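# Pin cable end against reel and hold reel aloft

## Task

With one gripper closed on the reel, pinch the cable at a point close to one of its ends beneath one of that gripper's fingers. Declare completion only while that single grip keeps the reel steady and well above the table, the other arm is away from both reel and cable with nothing in its gripper, and the two arms touch at most lightly.

## Robot and tools

Robot: two arms, left_arm and right_arm, each ending in a parallel gripper. Shared scene frame: origin on the table surface midway between the arms, +x out over the table, +z up, left_arm on the +y side. The arm names do not match left or right in the images. Gripper frame: fingers extend along its +z and close along its y. The reported end_effector_position is the point between the finger pads, roughly 1 cm short of the tips; the printed position may be somewhat wrong, more so at long reach.

Tools:

execute_actions(actions, pictures). actions is a list with at most one item. An empty list only reports the current state. An item with "rows" (1 to 15 rows) and optional "steps" (1 to 15, default 15) runs that many control steps of 1/30 s each; row k is used on step k and the last row repeats. An item with only "steps" (up to 300) is a wait counted from the previous result, so thinking time uses up part of it. pictures (boolean) toggles images; by default they are included. A rejected call sends nothing.

A row is one flat list of 14 numbers, each in [-1, 1], always covering both arms: left_arm dx, dy, dz, rx, ry, rz, opening, then right_arm dx, dy, dz, rx, ry, rz, opening. dx..rz are an offset, expressed in that gripper's own axes, from the gripper's pose in the latest result that showed it (or, before any such result in a scene and for later calls within one reply, from where it is when the action begins). Every row counts from that same reference, not from the row before. Scale: 1.0 = 0.6 m of translation or 180 degrees of rotation; rx, ry, rz form a single rotation vector. Opening is absolute, not an offset: +1 fully open (0.094 m), -1 closed. All zeros is not idle: it pulls the arm back to the reference pose.

move(target, speed). target is one 14-number row in the same layout, scale and reference as above, for both arms. Each gripper follows a straight line toward its target; both paths finish together, lasting 0.5 to 10 s (cut off at 10 s). speed is the path's top speed in m/s, 0.002 to 0.5, default 0.25; rotation is capped at twice that in rad/s. Openings are applied at the start. Paths ignore obstacles and the other arm, and grippers can lag, wander and overshoot the speed, especially with a near-straight arm. Faster contact or a target set deeper past contact means a harder hit or push. The result adds a "move:" line with the ending (done, off_target, moving, held, fault) and any limits (paced = pose was clipped; held = a check stopped some steps, after which the arm may jump fast), plus each gripper's distance to target. If only one arm is named, the other finished at rest.

wait(seconds): 0 to 10 s, nothing new commanded.

zoom_image(camera, region): enlarges a region [x0, y0, x1, y1] (pixels, top-left origin, at most 504x504) of cam_high, cam_low, cam_left_wrist or cam_right_wrist, all 504x504.

finished_scene(scene): ends and grades the current scene (number 1 or 2); irreversible. The goal must be met and remain met. Ending a reply with no tool call ends everything.

Control details: each step the commanded pose is limited to 70 mm and 16 degrees from the measured pose; damped inverse kinematics favours position over orientation; elbows never fully straighten. After an action, the arm continues only to its last clipped pose, so check the result and send the remainder. Arms usually settle a centimetre or more low. To keep an arm in place, send the correction back to its desired pose in a reply's first call and zeros afterwards, aiming higher if it still sags. Time keeps running while you think, and fingers keep moving between commands.

Results: state line left_arm | right_arm with end_effector_position (m) and end_effector_quat_wxyz. grip_measured is the measured opening on the command scale (last joint value is metres); readings can be off by about 1 mm per gripper, constant in a scene. To hold, command below grip_measured: about 0.03 lower is firm, less is gentler. Pad force tops out near 50 to 62 N, lower on thin parts (under ~2 mm), with a brief spike at first contact. "pose unreachable" means the clearance check altered or blocked that arm's command; HELD marks affected steps. "Hand target" is where the controller currently drives each gripper. FAULT lines report an arm stop. MOTOR HOT appears from 85 °C; at 100 °C an OVER-TEMPERATURE FAULT releases that arm and gripper and it falls, so avoid holding loads longer than needed.

Joint ranges (rad): waist -2.880..2.880, shoulder 0..3.142, elbow 0..3.019, wrist pitch -1.693..1.571, wrist yaw -1.571..1.571, wrist roll -2.094..2.094.

Avoid: knocking or placing anything off the table (fails the task), dropping or slipping the reel, slamming, hard pushes, and arms striking or pressing each other. Loose objects may occasionally be nudged by an outside push.

Each tool is called after ">>>" as name(argument=value, ...), one argument or row to a line, values as JSON.

## Session

>>> execute_actions(
  actions=[],
)

Scene clock: 0.00 s of 4800.00 s.
left_arm: end_effector_position=(+0.3321, +0.2147, +0.3427) grip_measured=+1.000 end_effector_quat_wxyz=(+0.216, -0.450, +0.863, +0.080) | right_arm: end_effector_position=(+0.2592, -0.3493, +0.0939) grip_measured=+1.000 end_effector_quat_wxyz=(+0.029, -0.127, +0.986, -0.100)
Joint positions: left_arm=[-0.265  1.006  1.223 -1.61  -0.432 -1.291  0.094] | right_arm=[ 0.239  1.118  0.672 -1.072  0.203 -0.099  0.094]
Joint velocities: left_arm=[ 0.005 -0.005  0.017 -0.002 -0.007 -0.037  0.   ] | right_arm=[ 0.005 -0.005  0.002  0.002  0.022  0.022  0.   ]
Motor temperatures (°C, as the motors report them): left_arm=[23 29 40 26 23 26] | right_arm=[24 28 36 26 26 25]
Hand target (left_arm): +0.336, +0.213, +0.352; +0.224, -0.452, +0.860, +0.071
Hand target (right_arm): +0.268, -0.348, +0.101; +0.039, -0.126, +0.986, -0.100

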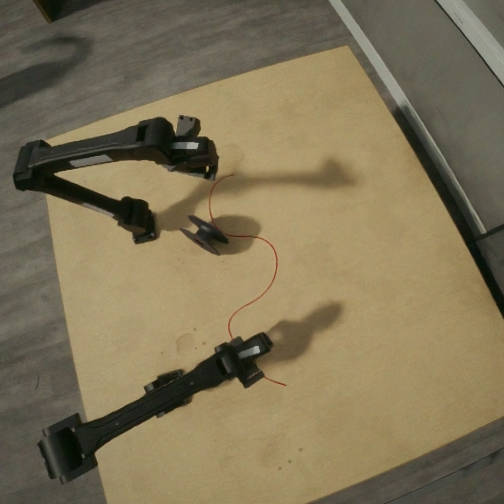

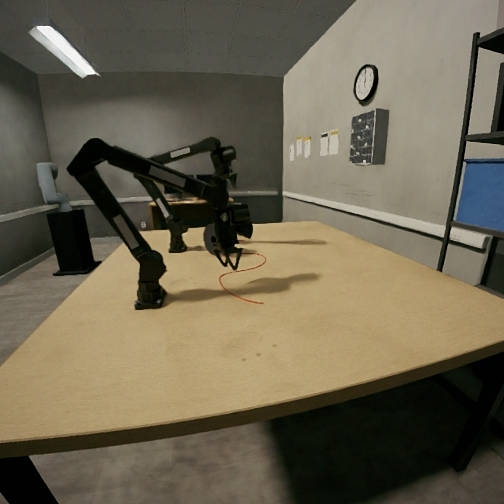

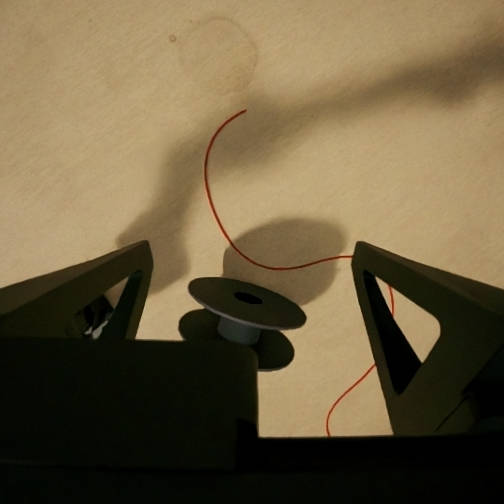

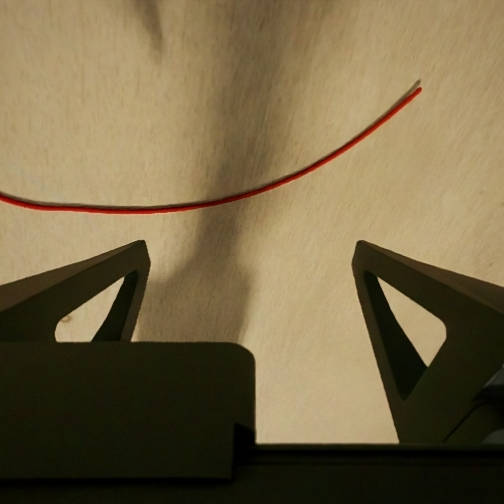

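>>> move(
  target=[0.262, 0.082, 0.038, 0.1144, 0.1234, 0.5449, 1, -0.141, -0.212, 0.124, -0.0578, 0.0364, 0.2585, -0.1],
  speed=0.25,
)

Scene clock: 58.70 s of 4800.00 s.
left_arm: end_effector_position=(+0.2247, +0.1356, +0.2548) grip_measured=+1.000 end_effector_quat_wxyz=(+0.013, +0.374, +0.927, +0.003) | right_arm: end_effector_position=(+0.3557, -0.4502, +0.0470) grip_measured=-0.098 end_effector_quat_wxyz=(-0.023, +0.266, +0.964, +0.005)
Joint positions: left_arm=[-0.456  0.89   0.976 -1.634 -0.01   0.209  0.094] | right_arm=[-0.168  1.55   0.942 -1.01  -0.011  0.296  0.042]
Joint velocities: left_arm=[-0.005  0.015  0.002 -0.002 -0.007  0.051  0.   ] | right_arm=[-0.005 -0.005 -0.002 -0.012 -0.022  0.081  0.   ]
Motor temperatures (°C, as the motors report them): left_arm=[23 28 49 26 24 26] | right_arm=[24 28 43 26 25 25]
Hand target (left_arm): +0.220, +0.135, +0.249; -0.001, +0.382, +0.924, +0.002
Hand target (right_arm): +0.379, -0.457, +0.054; -0.001, +0.276, +0.961, +0.008
Off the commanded pose (left_arm): 0.007 m, 2 deg.
Off the commanded pose (right_arm): 0.026 m, 3 deg.
After step 180, 48.60 s passed at rest.
move: off_target (right_arm)

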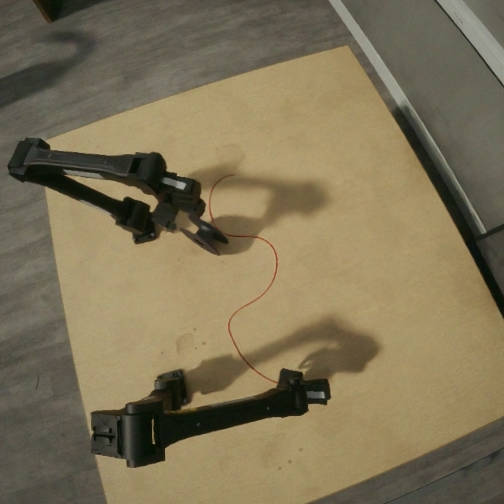

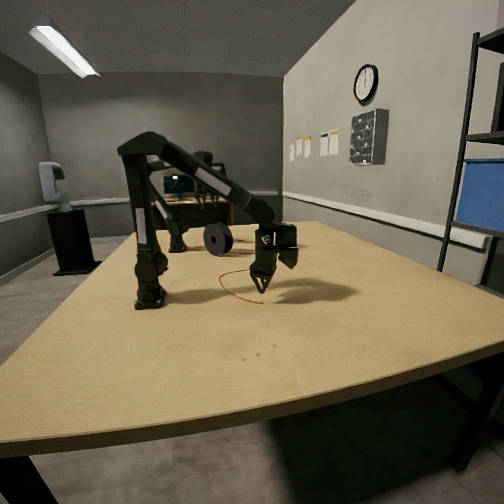

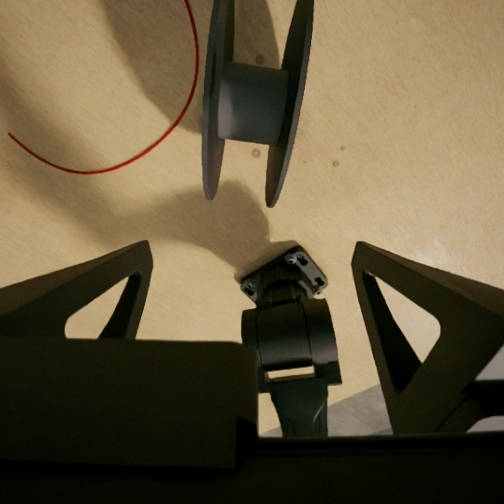

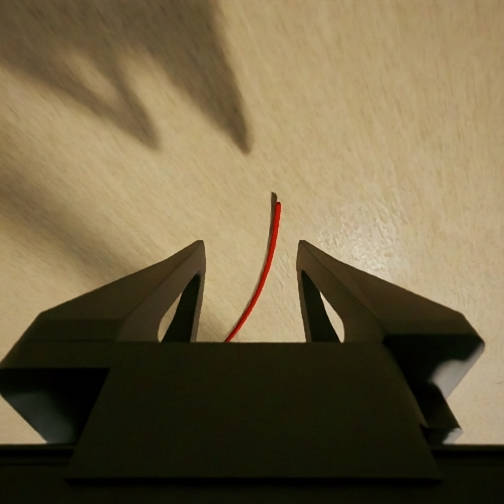

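>>> execute_actions(
  actions=[],
)

Scene clock: 82.57 s of 4800.00 s.
left_arm: end_effector_position=(+0.2247, +0.1356, +0.2548) grip_measured=+1.000 end_effector_quat_wxyz=(+0.013, +0.375, +0.927, +0.003) | right_arm: end_effector_position=(+0.3557, -0.4502, +0.0470) grip_measured=-0.098 end_effector_quat_wxyz=(-0.023, +0.267, +0.963, +0.005)
Joint positions: left_arm=[-0.456  0.89   0.976 -1.634 -0.01   0.212  0.094] | right_arm=[-0.168  1.55   0.942 -1.01  -0.011  0.297  0.042]
Joint velocities: left_arm=[-0.005 -0.015  0.002 -0.022  0.037 -0.037  0.   ] | right_arm=[-0.005  0.005 -0.017  0.007  0.007 -0.066 -0.   ]
Motor temperatures (°C, as the motors report them): left_arm=[23 28 46 26 24 26] | right_arm=[24 29 45 26 25 25]
Hand target (left_arm): +0.220, +0.135, +0.249; -0.001, +0.382, +0.924, +0.002
Hand target (right_arm): +0.379, -0.457, +0.054; -0.001, +0.276, +0.961, +0.008
Off the commanded pose (left_arm): 0.007 m, 2 deg.
Off the commanded pose (right_arm): 0.026 m, 3 deg.
Steps of this call (steps 1 to 180: nothing new was sent; then 17.87 s passed at rest). Readings (end_effector_position):
1: left_arm (+0.2247, +0.1356, +0.2548) | right_arm (+0.3557, -0.4502, +0.0470)
2: left_arm (+0.2247, +0.1356, +0.2548) | right_arm (+0.3557, -0.4502, +0.0470)
4: left_arm (+0.2247, +0.1356, +0.2548) | right_arm (+0.3557, -0.4502, +0.0470)
8: left_arm (+0.2247, +0.1356, +0.2548) | right_arm (+0.3557, -0.4502, +0.0470)
180: the state above

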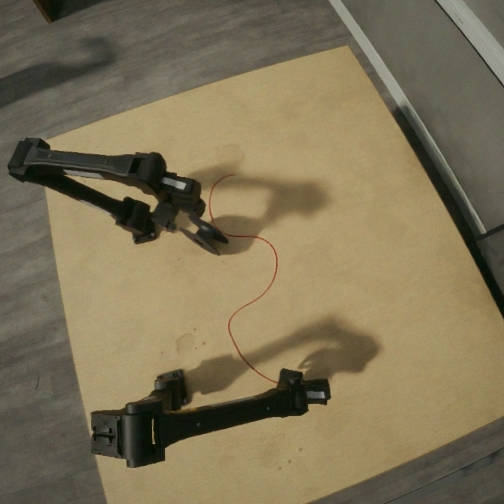

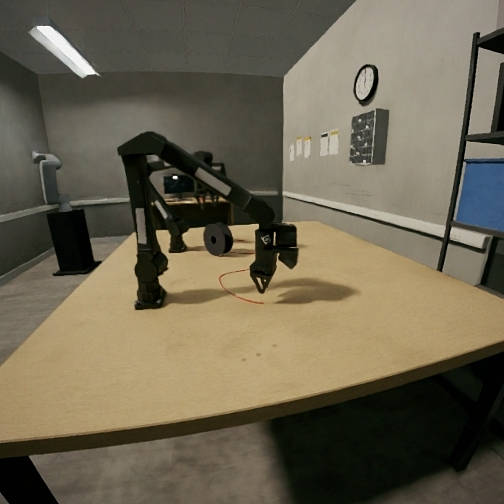

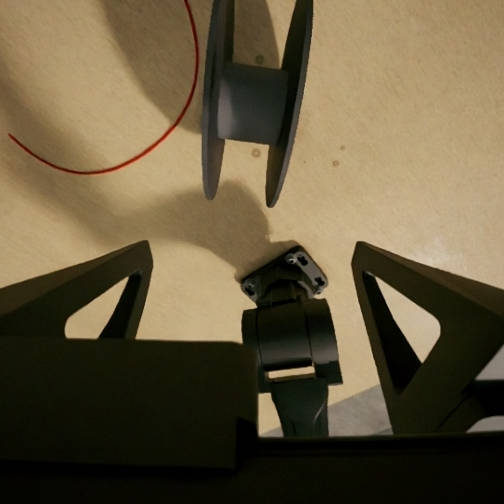

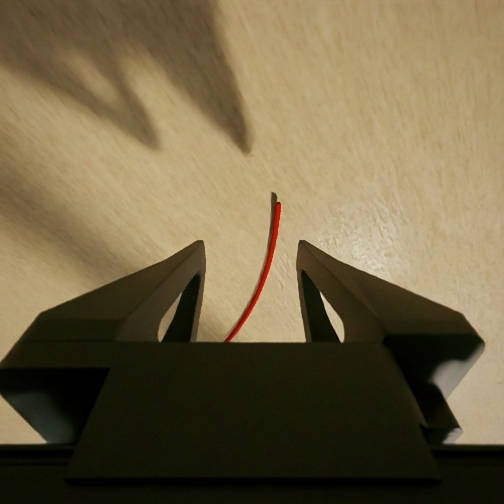

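>>> move(
  target=[-0.025, 0, 0.13, 0, 0, 0, 1, 0.05, 0, 0.03, 0, 0, 0, -0.1],
  speed=0.1,
)

Scene clock: 98.13 s of 4800.00 s.
left_arm: end_effector_position=(+0.2384, +0.1260, +0.1815) grip_measured=+1.000 end_effector_quat_wxyz=(+0.014, +0.375, +0.927, +0.002) | right_arm: end_effector_position=(+0.3267, -0.4372, +0.0291) grip_measured=-0.098 end_effector_quat_wxyz=(-0.034, +0.264, +0.964, +0.004)
Joint positions: left_arm=[-0.46   0.942  0.812 -1.415 -0.01   0.207  0.094] | right_arm=[-0.152  1.519  0.847 -0.966 -0.011  0.307  0.042]
Joint velocities: left_arm=[-0.005 -0.005 -0.012 -0.002 -0.007  0.051  0.   ] | right_arm=[-0.005 -0.005  0.002 -0.007 -0.022  0.022 -0.   ]
Motor temperatures (°C, as the motors report them): left_arm=[23 28 46 26 24 26] | right_arm=[24 29 45 26 25 25]
Hand target (left_arm): +0.238, +0.124, +0.178; +0.013, +0.376, +0.927, +0.003
Hand target (right_arm): +0.329, -0.435, +0.030; -0.024, +0.267, +0.963, +0.005
Off the commanded pose (left_arm): 0.005 m, 0 deg.
Off the commanded pose (right_arm): 0.004 m, 1 deg.
After step 180, 8.40 s passed at rest.
move: done

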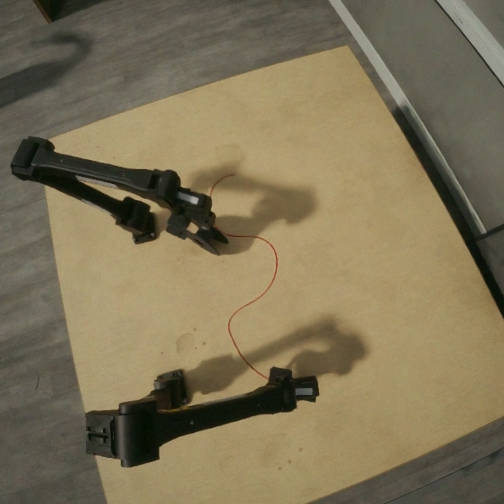

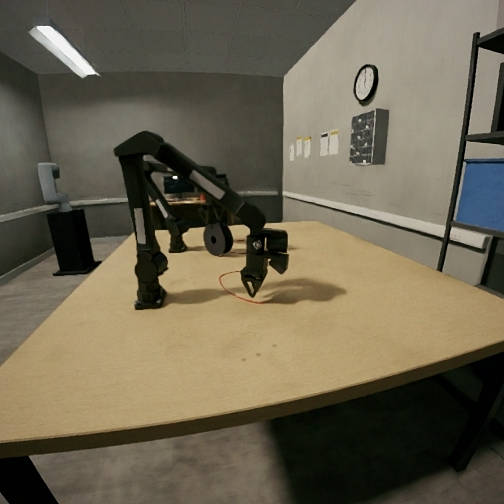

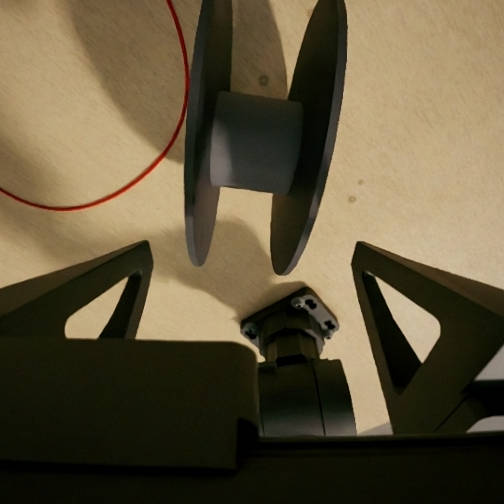

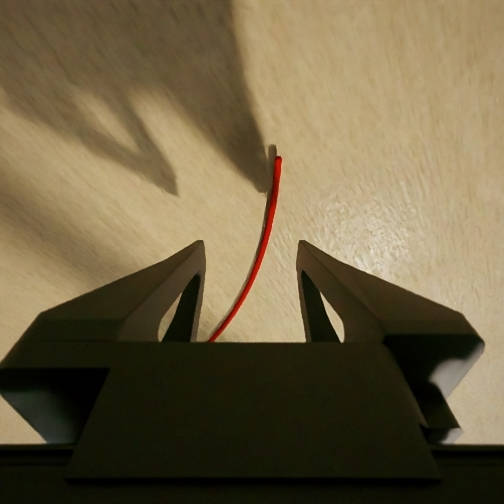

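>>> move(
  target=[-0.055, -0.01, 0.03, 0, 0, 0, 1, 0.0, 0, 0.06, 0, 0, 0, -0.1],
  speed=0.08,
)

>>> move(
  target=[0, 0, 0, 0, 0, 0, 1, 0.0, 0, 0.02, 0, 0, 0, -1],
  speed=0.08,
)

Scene clock: 107.40 s of 4800.00 s.
left_arm: end_effector_position=(+0.2518, +0.1051, +0.1584) grip_measured=+1.000 end_effector_quat_wxyz=(+0.001, +0.376, +0.927, +0.005) | right_arm: end_effector_position=(+0.3273, -0.4374, +0.0035) grip_measured=-0.098 end_effector_quat_wxyz=(-0.028, +0.264, +0.964, +0.004)
Joint positions: left_arm=[-0.5    1.044  0.812 -1.339 -0.01   0.169  0.094] | right_arm=[-0.152  1.566  0.815 -0.875 -0.011  0.308  0.042]
Joint velocities: left_arm=[-0.015 -0.005 -0.007 -0.002 -0.081 -0.022  0.   ] | right_arm=[-0.005 -0.005 -0.007 -0.007  0.037  0.007  0.   ]
Motor temperatures (°C, as the motors report them): left_arm=[23 28 46 26 24 26] | right_arm=[24 29 43 26 25 25]
Hand target (left_arm): +0.258, +0.099, +0.165; +0.014, +0.375, +0.927, +0.003
Hand target (right_arm): +0.325, -0.437, -0.006; -0.034, +0.264, +0.964, +0.004
Off the commanded pose (left_arm): 0.011 m, 1 deg.
Off the commanded pose (right_arm): 0.011 m, 1 deg.
After step 180, 2.47 s passed at rest.
move: off_target (left_arm, right_arm)

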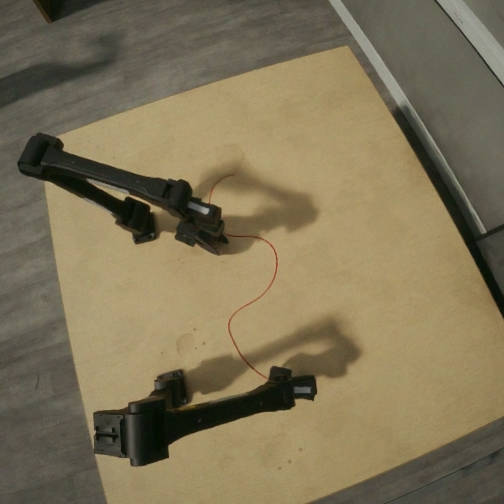

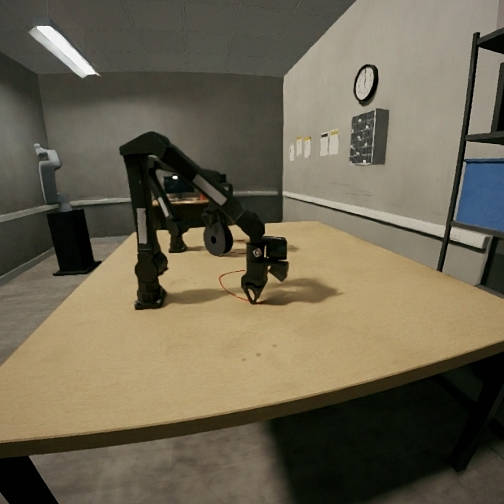

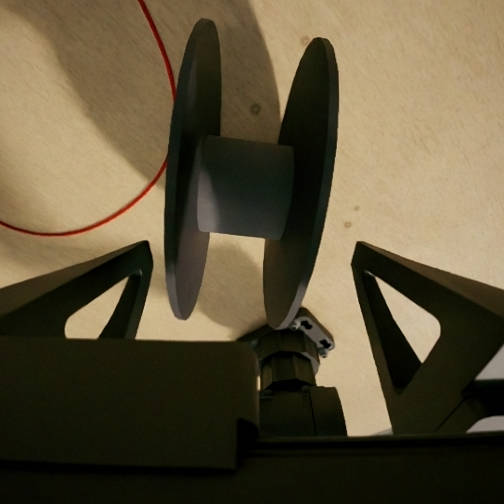

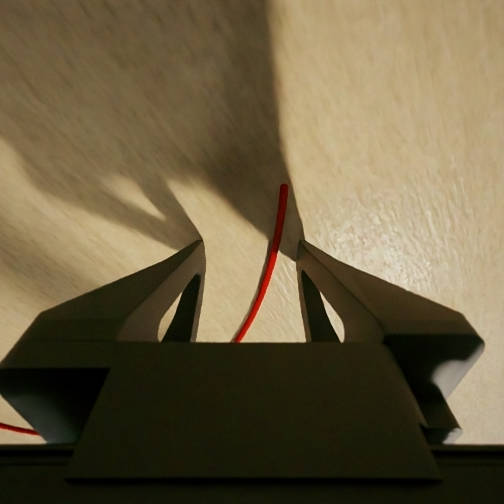

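Scene clock: 108.10 s of 4800.00 s.
left_arm: end_effector_position=(+0.2518, +0.1051, +0.1584) grip_measured=+1.000 end_effector_quat_wxyz=(+0.001, +0.376, +0.927, +0.005) | right_arm: end_effector_position=(+0.3306, -0.4381, +0.0036) grip_measured=-0.973 end_effector_quat_wxyz=(-0.021, +0.265, +0.964, +0.005)
Joint positions: left_arm=[-0.5    1.044  0.812 -1.339 -0.01   0.169  0.094] | right_arm=[-0.152  1.565  0.815 -0.862 -0.011  0.308  0.001]
Joint velocities: left_arm=[-0.015 -0.005 -0.007  0.012 -0.037 -0.007  0.   ] | right_arm=[-0.005 -0.005  0.002  0.002  0.037  0.022 -0.   ]
Motor temperatures (°C, as the motors report them): left_arm=[23 28 46 26 24 26] | right_arm=[24 29 42 26 25 25]
Hand target (left_arm): +0.252, +0.105, +0.158; +0.001, +0.376, +0.927, +0.005
Hand target (right_arm): +0.326, -0.437, -0.008; -0.028, +0.264, +0.964, +0.004
Off the commanded pose (left_arm): 0.000 m, 0 deg.
Off the commanded pose (right_arm): 0.013 m, 1 deg.
move: off_target (right_arm)

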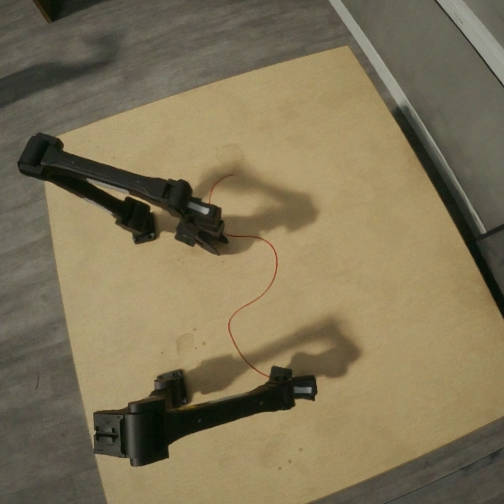

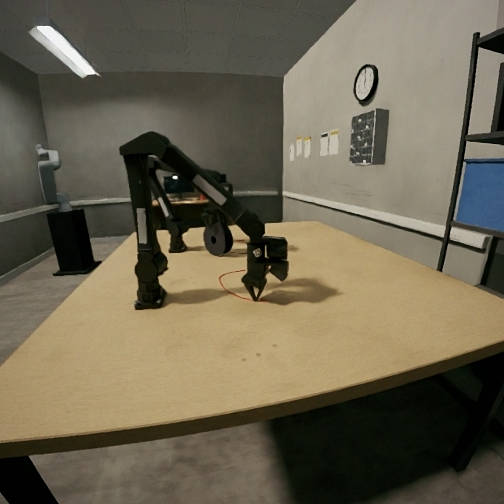

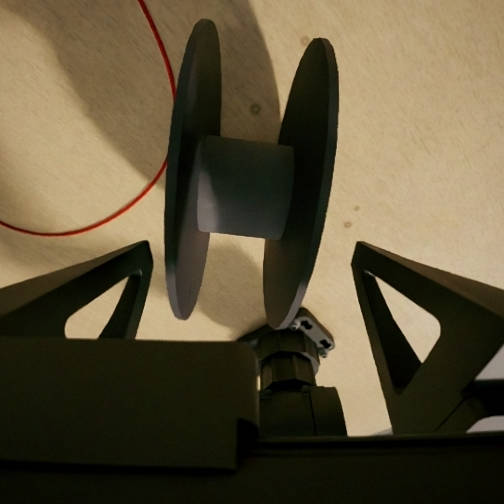

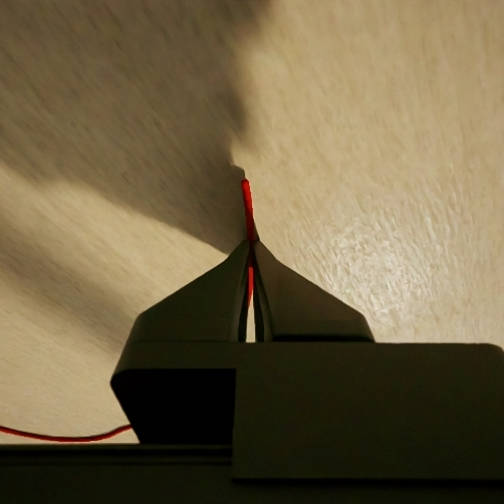

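>>> move(
  target=[-0.035, 0, 0.075, 0, 0, 0, 1, 0.0, 0, -0.1, 0, 0, 0, -1],
  speed=0.08,
)

Scene clock: 118.83 s of 4800.00 s.
left_arm: end_effector_position=(+0.2695, +0.0917, +0.1190) grip_measured=+1.000 end_effector_quat_wxyz=(+0.004, +0.376, +0.927, +0.004) | right_arm: end_effector_position=(+0.3170, -0.4350, +0.0493) grip_measured=-0.973 end_effector_quat_wxyz=(-0.034, +0.264, +0.964, +0.004)
Joint positions: left_arm=[-0.504  1.144  0.773 -1.194 -0.01   0.164  0.094] | right_arm=[-0.152  1.459  0.846 -1.025 -0.011  0.308  0.001]
Joint velocities: left_arm=[ 0.005 -0.005 -0.007 -0.007  0.007  0.007  0.   ] | right_arm=[ 0.005 -0.015  0.002 -0.007  0.022  0.081  0.001]
Motor temperatures (°C, as the motors report them): left_arm=[23 28 46 26 24 26] | right_arm=[24 29 41 26 25 25]
Hand target (left_arm): +0.267, +0.091, +0.114; +0.001, +0.376, +0.927, +0.005
Hand target (right_arm): +0.332, -0.439, +0.063; -0.021, +0.265, +0.964, +0.005
Off the commanded pose (left_arm): 0.006 m, 0 deg.
Off the commanded pose (right_arm): 0.022 m, 1 deg.
After step 180, 3.60 s passed at rest.
move: off_target (right_arm)

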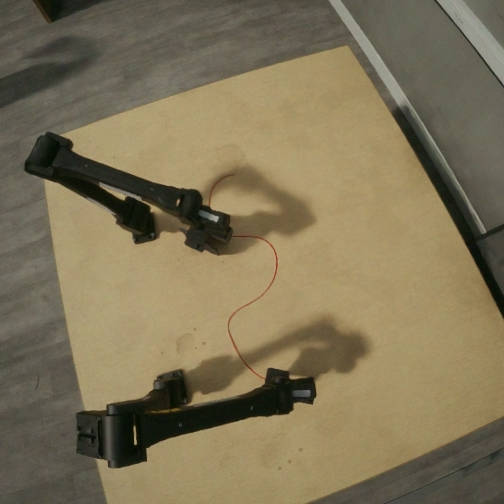

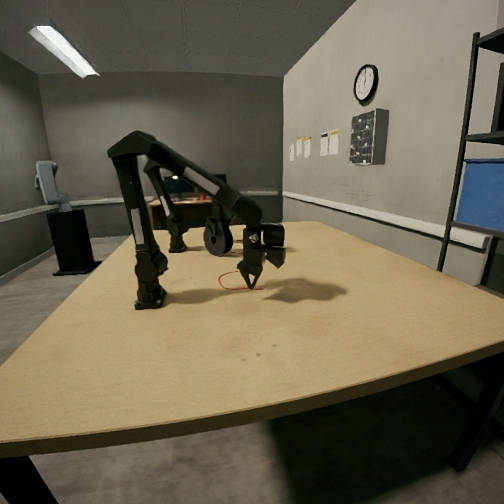

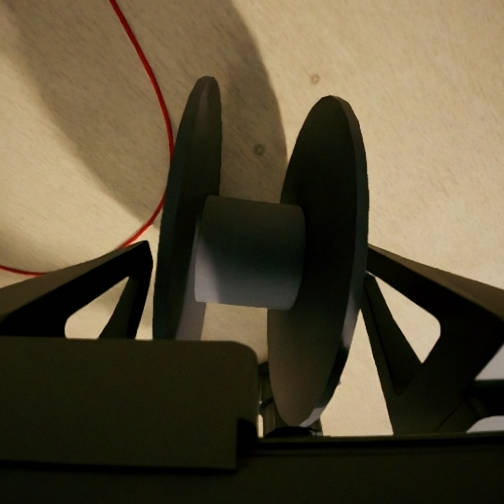

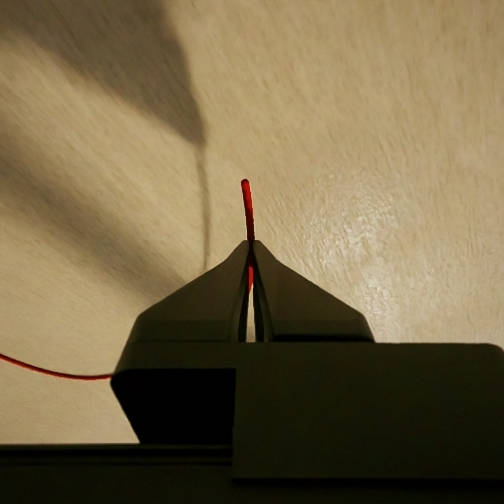

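>>> move(
  target=[0, 0, 0.02, 0, 0, 0, 0.1, 0.0, 0, -0.02, 0, 0, 0, -1],
  speed=0.05,
)

Scene clock: 129.07 s of 4800.00 s.
left_arm: end_effector_position=(+0.2705, +0.0909, +0.1184) grip_measured=+0.225 end_effector_quat_wxyz=(+0.006, +0.375, +0.927, +0.003) | right_arm: end_effector_position=(+0.3136, -0.4342, +0.0533) grip_measured=-0.973 end_effector_quat_wxyz=(-0.037, +0.264, +0.964, +0.004)
Joint positions: left_arm=[-0.504  1.144  0.771 -1.187 -0.009  0.164  0.058] | right_arm=[-0.152  1.447  0.846 -1.043 -0.011  0.308  0.001]
Joint velocities: left_arm=[ 0.015  0.005  0.002 -0.012  0.022  0.037  0.   ] | right_arm=[ 0.015 -0.005  0.002 -0.002 -0.007 -0.037 -0.001]
Motor temperatures (°C, as the motors report them): left_arm=[23 28 45 26 24 26] | right_arm=[24 29 43 26 25 25]
Hand target (left_arm): +0.269, +0.092, +0.107; +0.003, +0.376, +0.927, +0.004
Hand target (right_arm): +0.318, -0.435, +0.061; -0.034, +0.264, +0.964, +0.004
Off the commanded pose (left_arm): 0.012 m, 0 deg.
Off the commanded pose (right_arm): 0.009 m, 0 deg.
After step 180, 3.50 s passed at rest.
move: off_target (left_arm)

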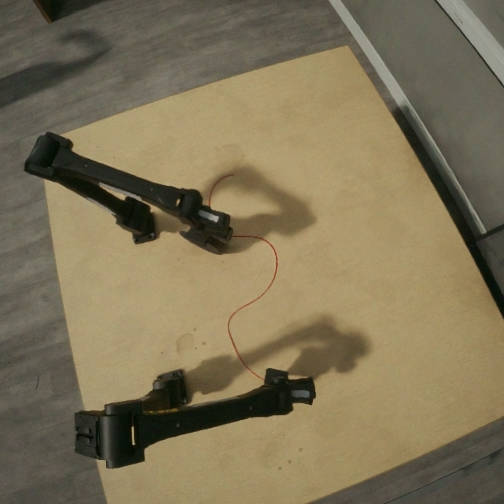

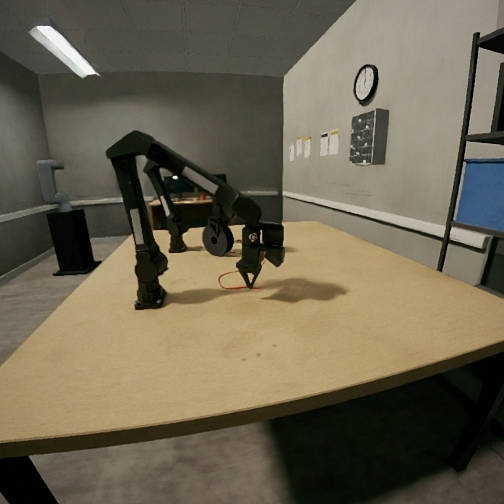

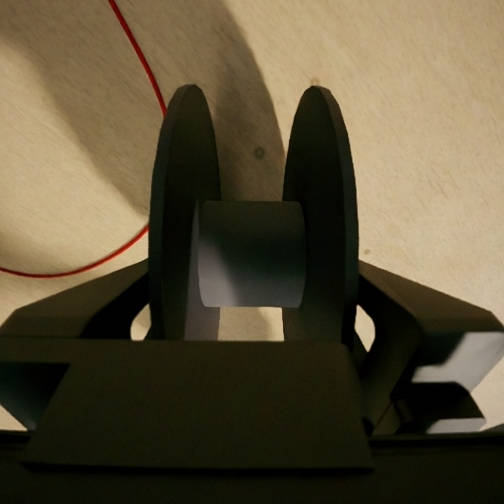

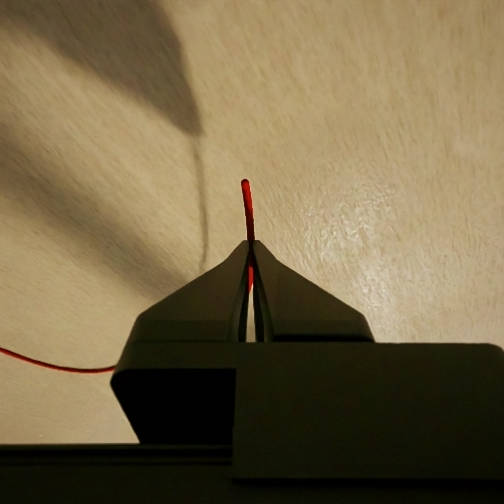

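>>> move(
  target=[0, 0, -0.11, 0, 0, 0, 0.1, 0.0, 0, -0.12, 0, 0, 0, -1],
  speed=0.1,
)

>>> move(
  target=[-0.216, -0.049, 0, 0, -0.361, 0, 0.1, 0.295, 0.335, -0.23, 0, 0, -0.428, -1],
  speed=0.1,
)

Scene clock: 189.57 s of 4800.00 s.
left_arm: end_effector_position=(+0.2540, +0.1023, +0.1579) grip_measured=+0.225 end_effector_quat_wxyz=(-0.024, +0.375, +0.926, +0.010) | right_arm: end_effector_position=(+0.3043, -0.4320, +0.1092) grip_measured=-0.973 end_effector_quat_wxyz=(-0.051, +0.264, +0.963, +0.003)
Joint positions: left_arm=[-0.504  1.093  0.842 -1.372 -0.009  0.164  0.058] | right_arm=[-0.152  1.358  0.923 -1.237 -0.011  0.308  0.001]
Joint velocities: left_arm=[-0.015 -0.015 -0.002 -0.002  0.037 -0.022 -0.001] | right_arm=[-0.005 -0.005 -0.012 -0.002  0.037 -0.095 -0.001]
Motor temperatures (°C, as the motors report them): left_arm=[23 27 44 27 23 26] | right_arm=[24 30 42 26 25 25]
Hand target (left_arm): +0.268, +0.092, +0.184; +0.007, +0.375, +0.927, +0.003
Hand target (right_arm): +0.317, -0.436, +0.125; -0.037, +0.264, +0.964, +0.004
Off the commanded pose (left_arm): 0.033 m, 4 deg.
Off the commanded pose (right_arm): 0.022 m, 2 deg.
After step 180, 53.43 s passed at rest.
move: off_target (left_arm, right_arm)

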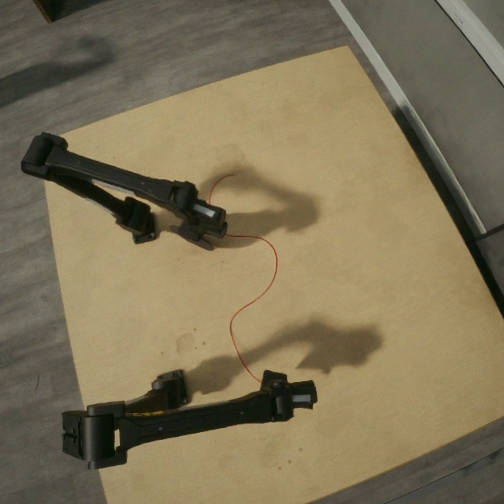

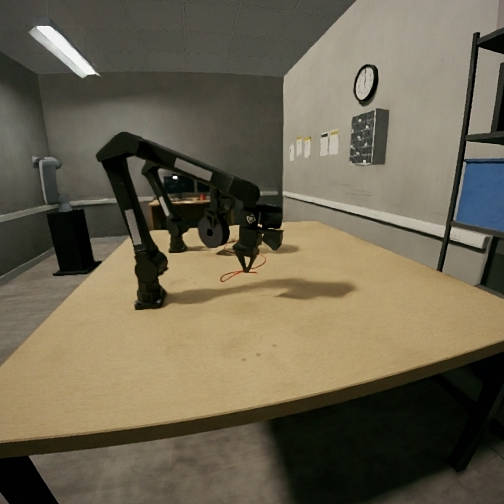

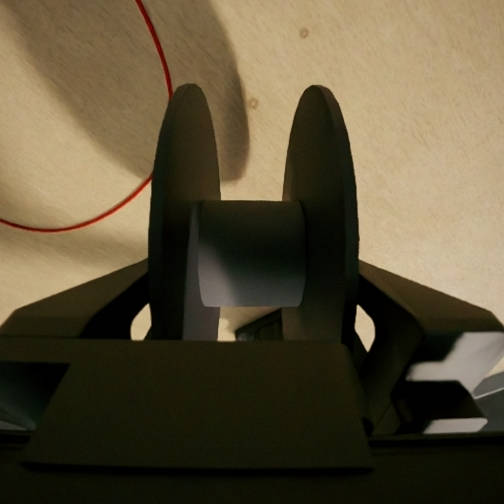

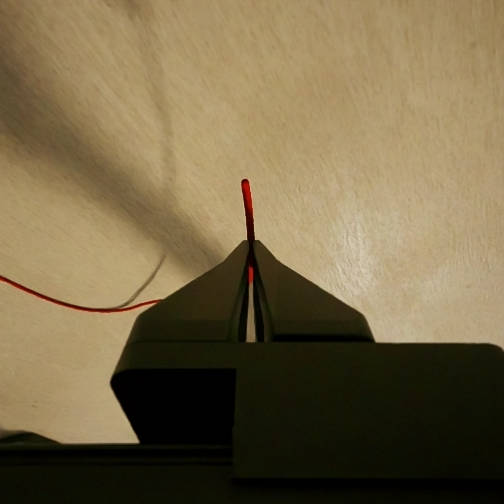

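Scene clock: 196.60 s of 4800.00 s.
left_arm: end_effector_position=(+0.3244, -0.0045, +0.1391) grip_measured=+0.225 end_effector_quat_wxyz=(+0.459, +0.324, +0.805, -0.189) | right_arm: end_effector_position=(+0.2568, -0.1857, +0.2405) grip_measured=-0.973 end_effector_quat_wxyz=(-0.051, -0.383, +0.922, +0.016)
Joint positions: left_arm=[-0.594  0.958  0.359  0.067  0.065  0.031  0.058] | right_arm=[ 0.616  1.25   1.181 -1.598 -0.047 -0.249  0.001]
Joint velocities: left_arm=[-0.005  0.005  0.012  0.032 -0.007  0.007 -0.   ] | right_arm=[ 0.005  0.005 -0.012  0.002 -0.007 -0.007 -0.001]
Motor temperatures (°C, as the motors report them): left_arm=[23 27 45 27 23 26] | right_arm=[24 30 44 26 25 25]
Hand target (left_arm): +0.327, -0.010, +0.150; +0.476, +0.320, +0.795, -0.196
Hand target (right_arm): +0.266, -0.177, +0.255; -0.042, -0.393, +0.918, +0.020
Off the commanded pose (left_arm): 0.013 m, 2 deg.
Off the commanded pose (right_arm): 0.026 m, 3 deg.
move: off_target (left_arm, right_arm)

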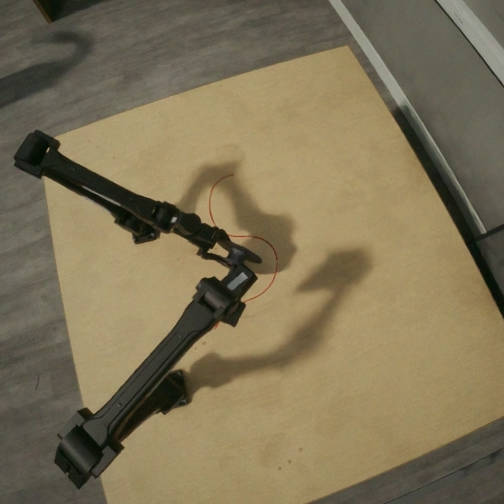

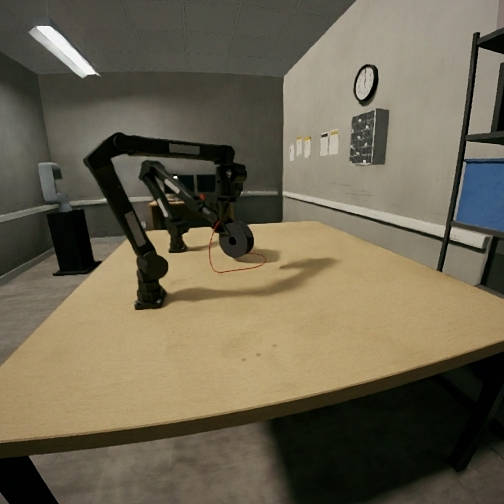

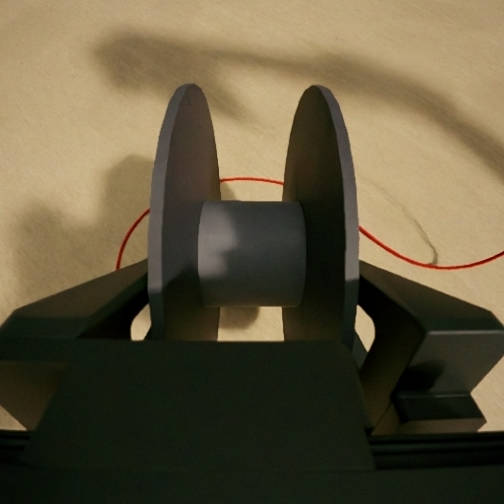

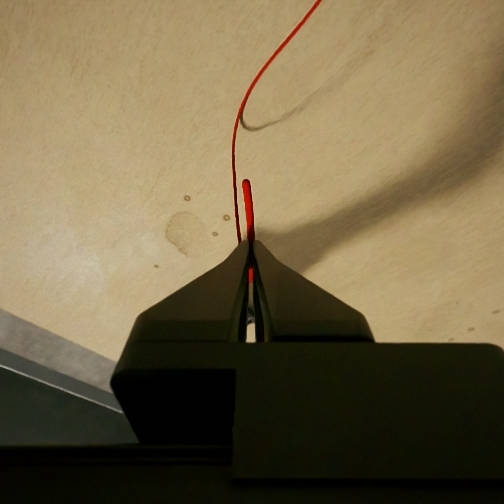

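>>> move(
  target=[0.068, 0, 0.032, 0, 0, 0, 0.1, 0, 0, -0.03, 0, 0, 0, -1],
  speed=0.06,
)

Scene clock: 212.50 s of 4800.00 s.
left_arm: end_effector_position=(+0.3273, -0.0069, +0.1144) grip_measured=+0.225 end_effector_quat_wxyz=(+0.477, +0.319, +0.795, -0.195) | right_arm: end_effector_position=(+0.2508, -0.1893, +0.2413) grip_measured=-0.973 end_effector_quat_wxyz=(-0.065, -0.383, +0.921, +0.014)
Joint positions: left_arm=[-0.594  1.067  0.3    0.278  0.065  0.028  0.058] | right_arm=[ 0.616  1.25   1.181 -1.626 -0.047 -0.251  0.001]
Joint velocities: left_arm=[ 0.015 -0.005 -0.007 -0.002 -0.051 -0.022 -0.   ] | right_arm=[-0.005 -0.005 -0.012 -0.012 -0.022  0.007 -0.   ]
Motor temperatures (°C, as the motors report them): left_arm=[23 27 45 27 23 26] | right_arm=[24 29 47 26 25 25]
Hand target (left_arm): +0.321, -0.001, +0.095; +0.459, +0.324, +0.805, -0.189
Hand target (right_arm): +0.258, -0.186, +0.258; -0.050, -0.383, +0.922, +0.017
Off the commanded pose (left_arm): 0.022 m, 3 deg.
Off the commanded pose (right_arm): 0.019 m, 2 deg.
After step 180, 8.87 s passed at rest.
move: off_target (left_arm, right_arm)

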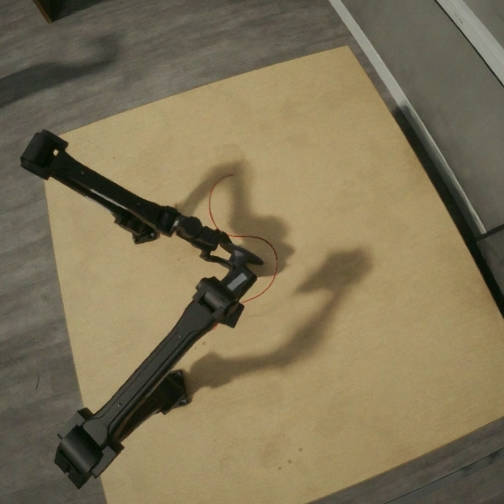

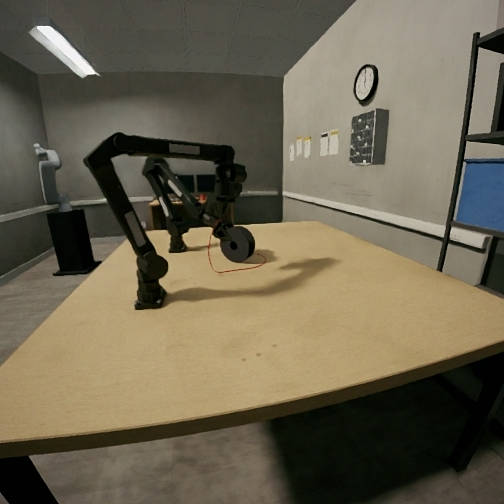

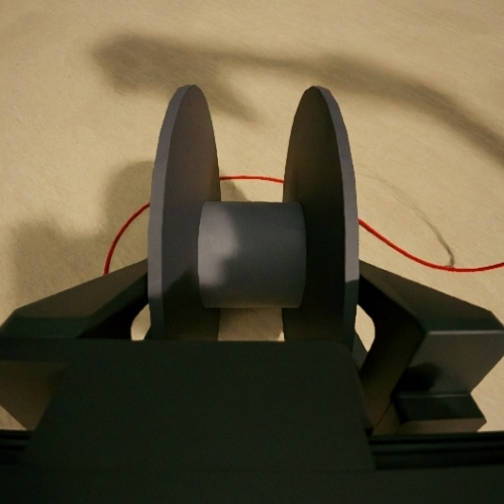

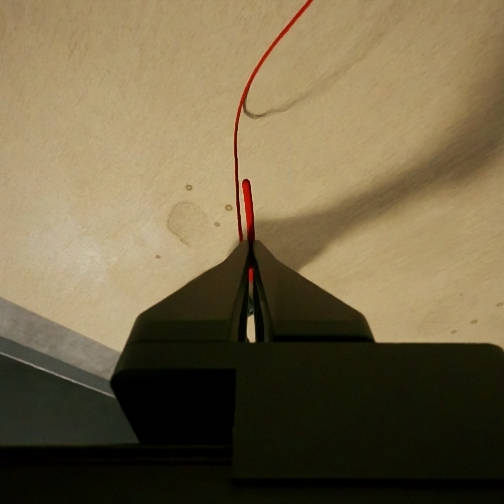

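>>> move(
  target=[0, 0, 0, 0, 0, 0, 0.1, -0.25, 0.058, -0.03, 0, 0, 0, -1],
  speed=0.08,
)

Scene clock: 233.10 s of 4800.00 s.
left_arm: end_effector_position=(+0.3272, -0.0069, +0.1150) grip_measured=+0.225 end_effector_quat_wxyz=(+0.478, +0.319, +0.795, -0.196) | right_arm: end_effector_position=(+0.3260, -0.0692, +0.2375) grip_measured=-0.973 end_effector_quat_wxyz=(-0.072, -0.387, +0.919, +0.008)
Joint positions: left_arm=[-0.594  1.065  0.3    0.279  0.065  0.028  0.058] | right_arm=[ 0.757  1.6    1.532 -1.636 -0.055 -0.118  0.001]
Joint velocities: left_arm=[-0.005 -0.005 -0.007  0.012 -0.007  0.139  0.   ] | right_arm=[-0.015 -0.015  0.002 -0.022 -0.022 -0.007 -0.   ]
Motor temperatures (°C, as the motors report them): left_arm=[23 26 43 27 23 26] | right_arm=[24 29 48 26 25 25]
Hand target (left_arm): +0.327, -0.007, +0.114; +0.477, +0.319, +0.795, -0.195
Hand target (right_arm): +0.333, -0.059, +0.249; -0.064, -0.383, +0.921, +0.012
Off the commanded pose (left_arm): 0.001 m, 0 deg.
Off the commanded pose (right_arm): 0.016 m, 1 deg.
After step 180, 12.33 s passed at rest.
move: off_target (right_arm)

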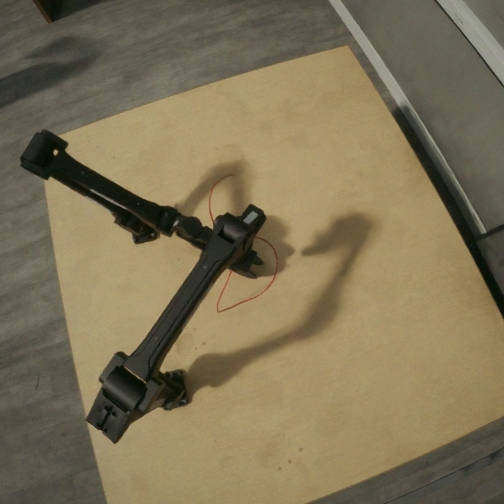

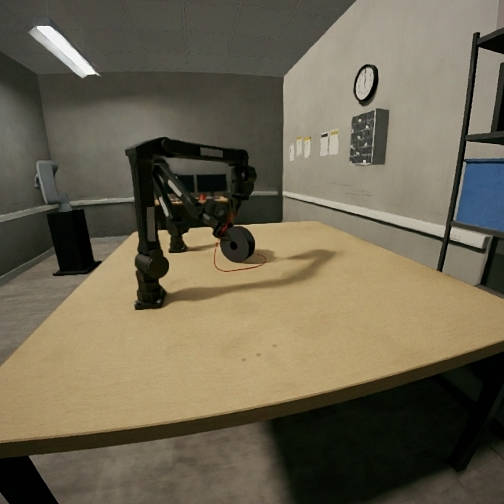

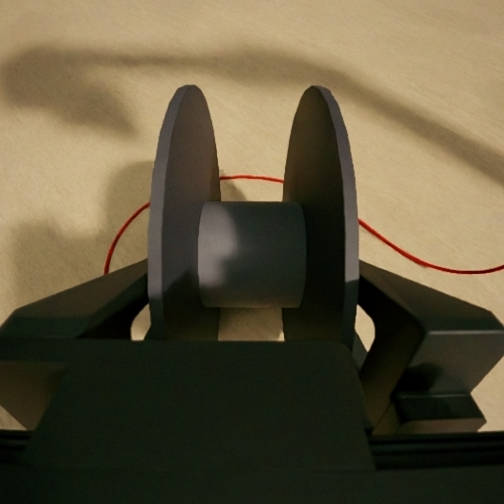

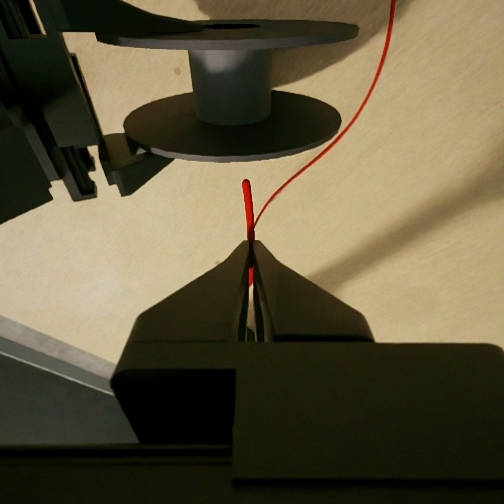

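>>> move(
  target=[0, 0, 0, 0, 0, 0, 0.1, -0.21, 0.02, -0.03, 0, 0, 0, -1],
  speed=0.06,
)

Scene clock: 246.37 s of 4800.00 s.
left_arm: end_effector_position=(+0.3272, -0.0069, +0.1150) grip_measured=+0.225 end_effector_quat_wxyz=(+0.478, +0.319, +0.795, -0.196) | right_arm: end_effector_position=(+0.4016, +0.0187, +0.2364) grip_measured=-0.973 end_effector_quat_wxyz=(-0.051, -0.389, +0.920, +0.012)
Joint positions: left_arm=[-0.594  1.065  0.3    0.279  0.065  0.028  0.058] | right_arm=[ 0.794  1.887  1.918 -1.691 -0.055 -0.085  0.001]
Joint velocities: left_arm=[-0.005 -0.005 -0.007  0.002 -0.007 -0.007  0.001] | right_arm=[-0.005  0.005  0.007  0.007 -0.125  0.007  0.001]
Motor temperatures (°C, as the motors report them): left_arm=[23 26 44 27 23 26] | right_arm=[24 30 50 26 25 25]
Hand target (left_arm): +0.327, -0.007, +0.115; +0.478, +0.319, +0.795, -0.196
Hand target (right_arm): +0.406, +0.030, +0.243; -0.046, -0.387, +0.921, +0.016
Off the commanded pose (left_arm): 0.000 m, 0 deg.
Off the commanded pose (right_arm): 0.013 m, 2 deg.
joint sent to its limit (right arm) — the command would take joint 4 (wrist pitch) past its lower limit, so that joint was sent only as far as its limit.
After step 180, 4.83 s passed at rest.
move: off_target (right_arm)

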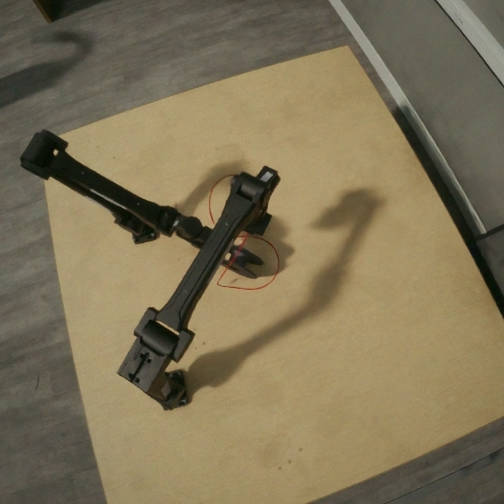

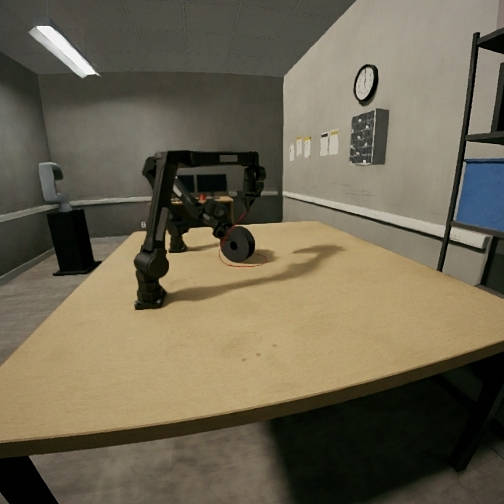

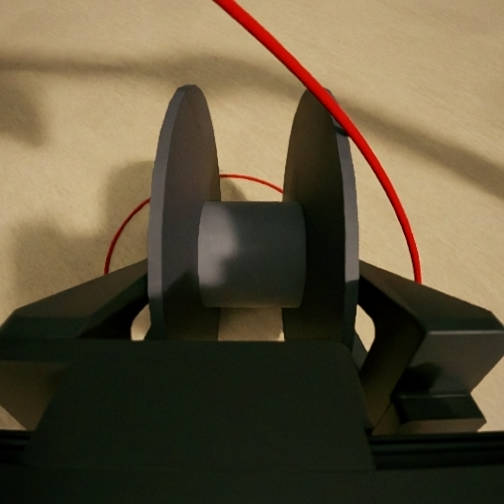

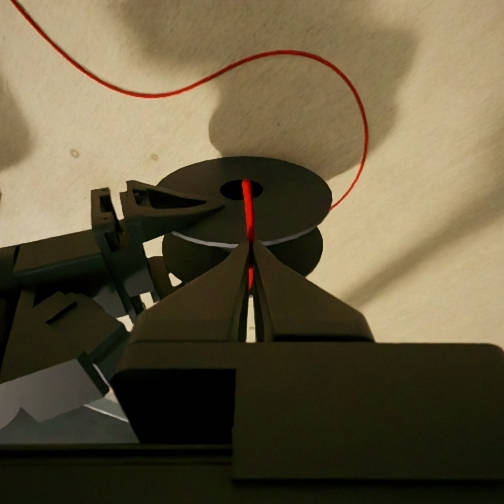

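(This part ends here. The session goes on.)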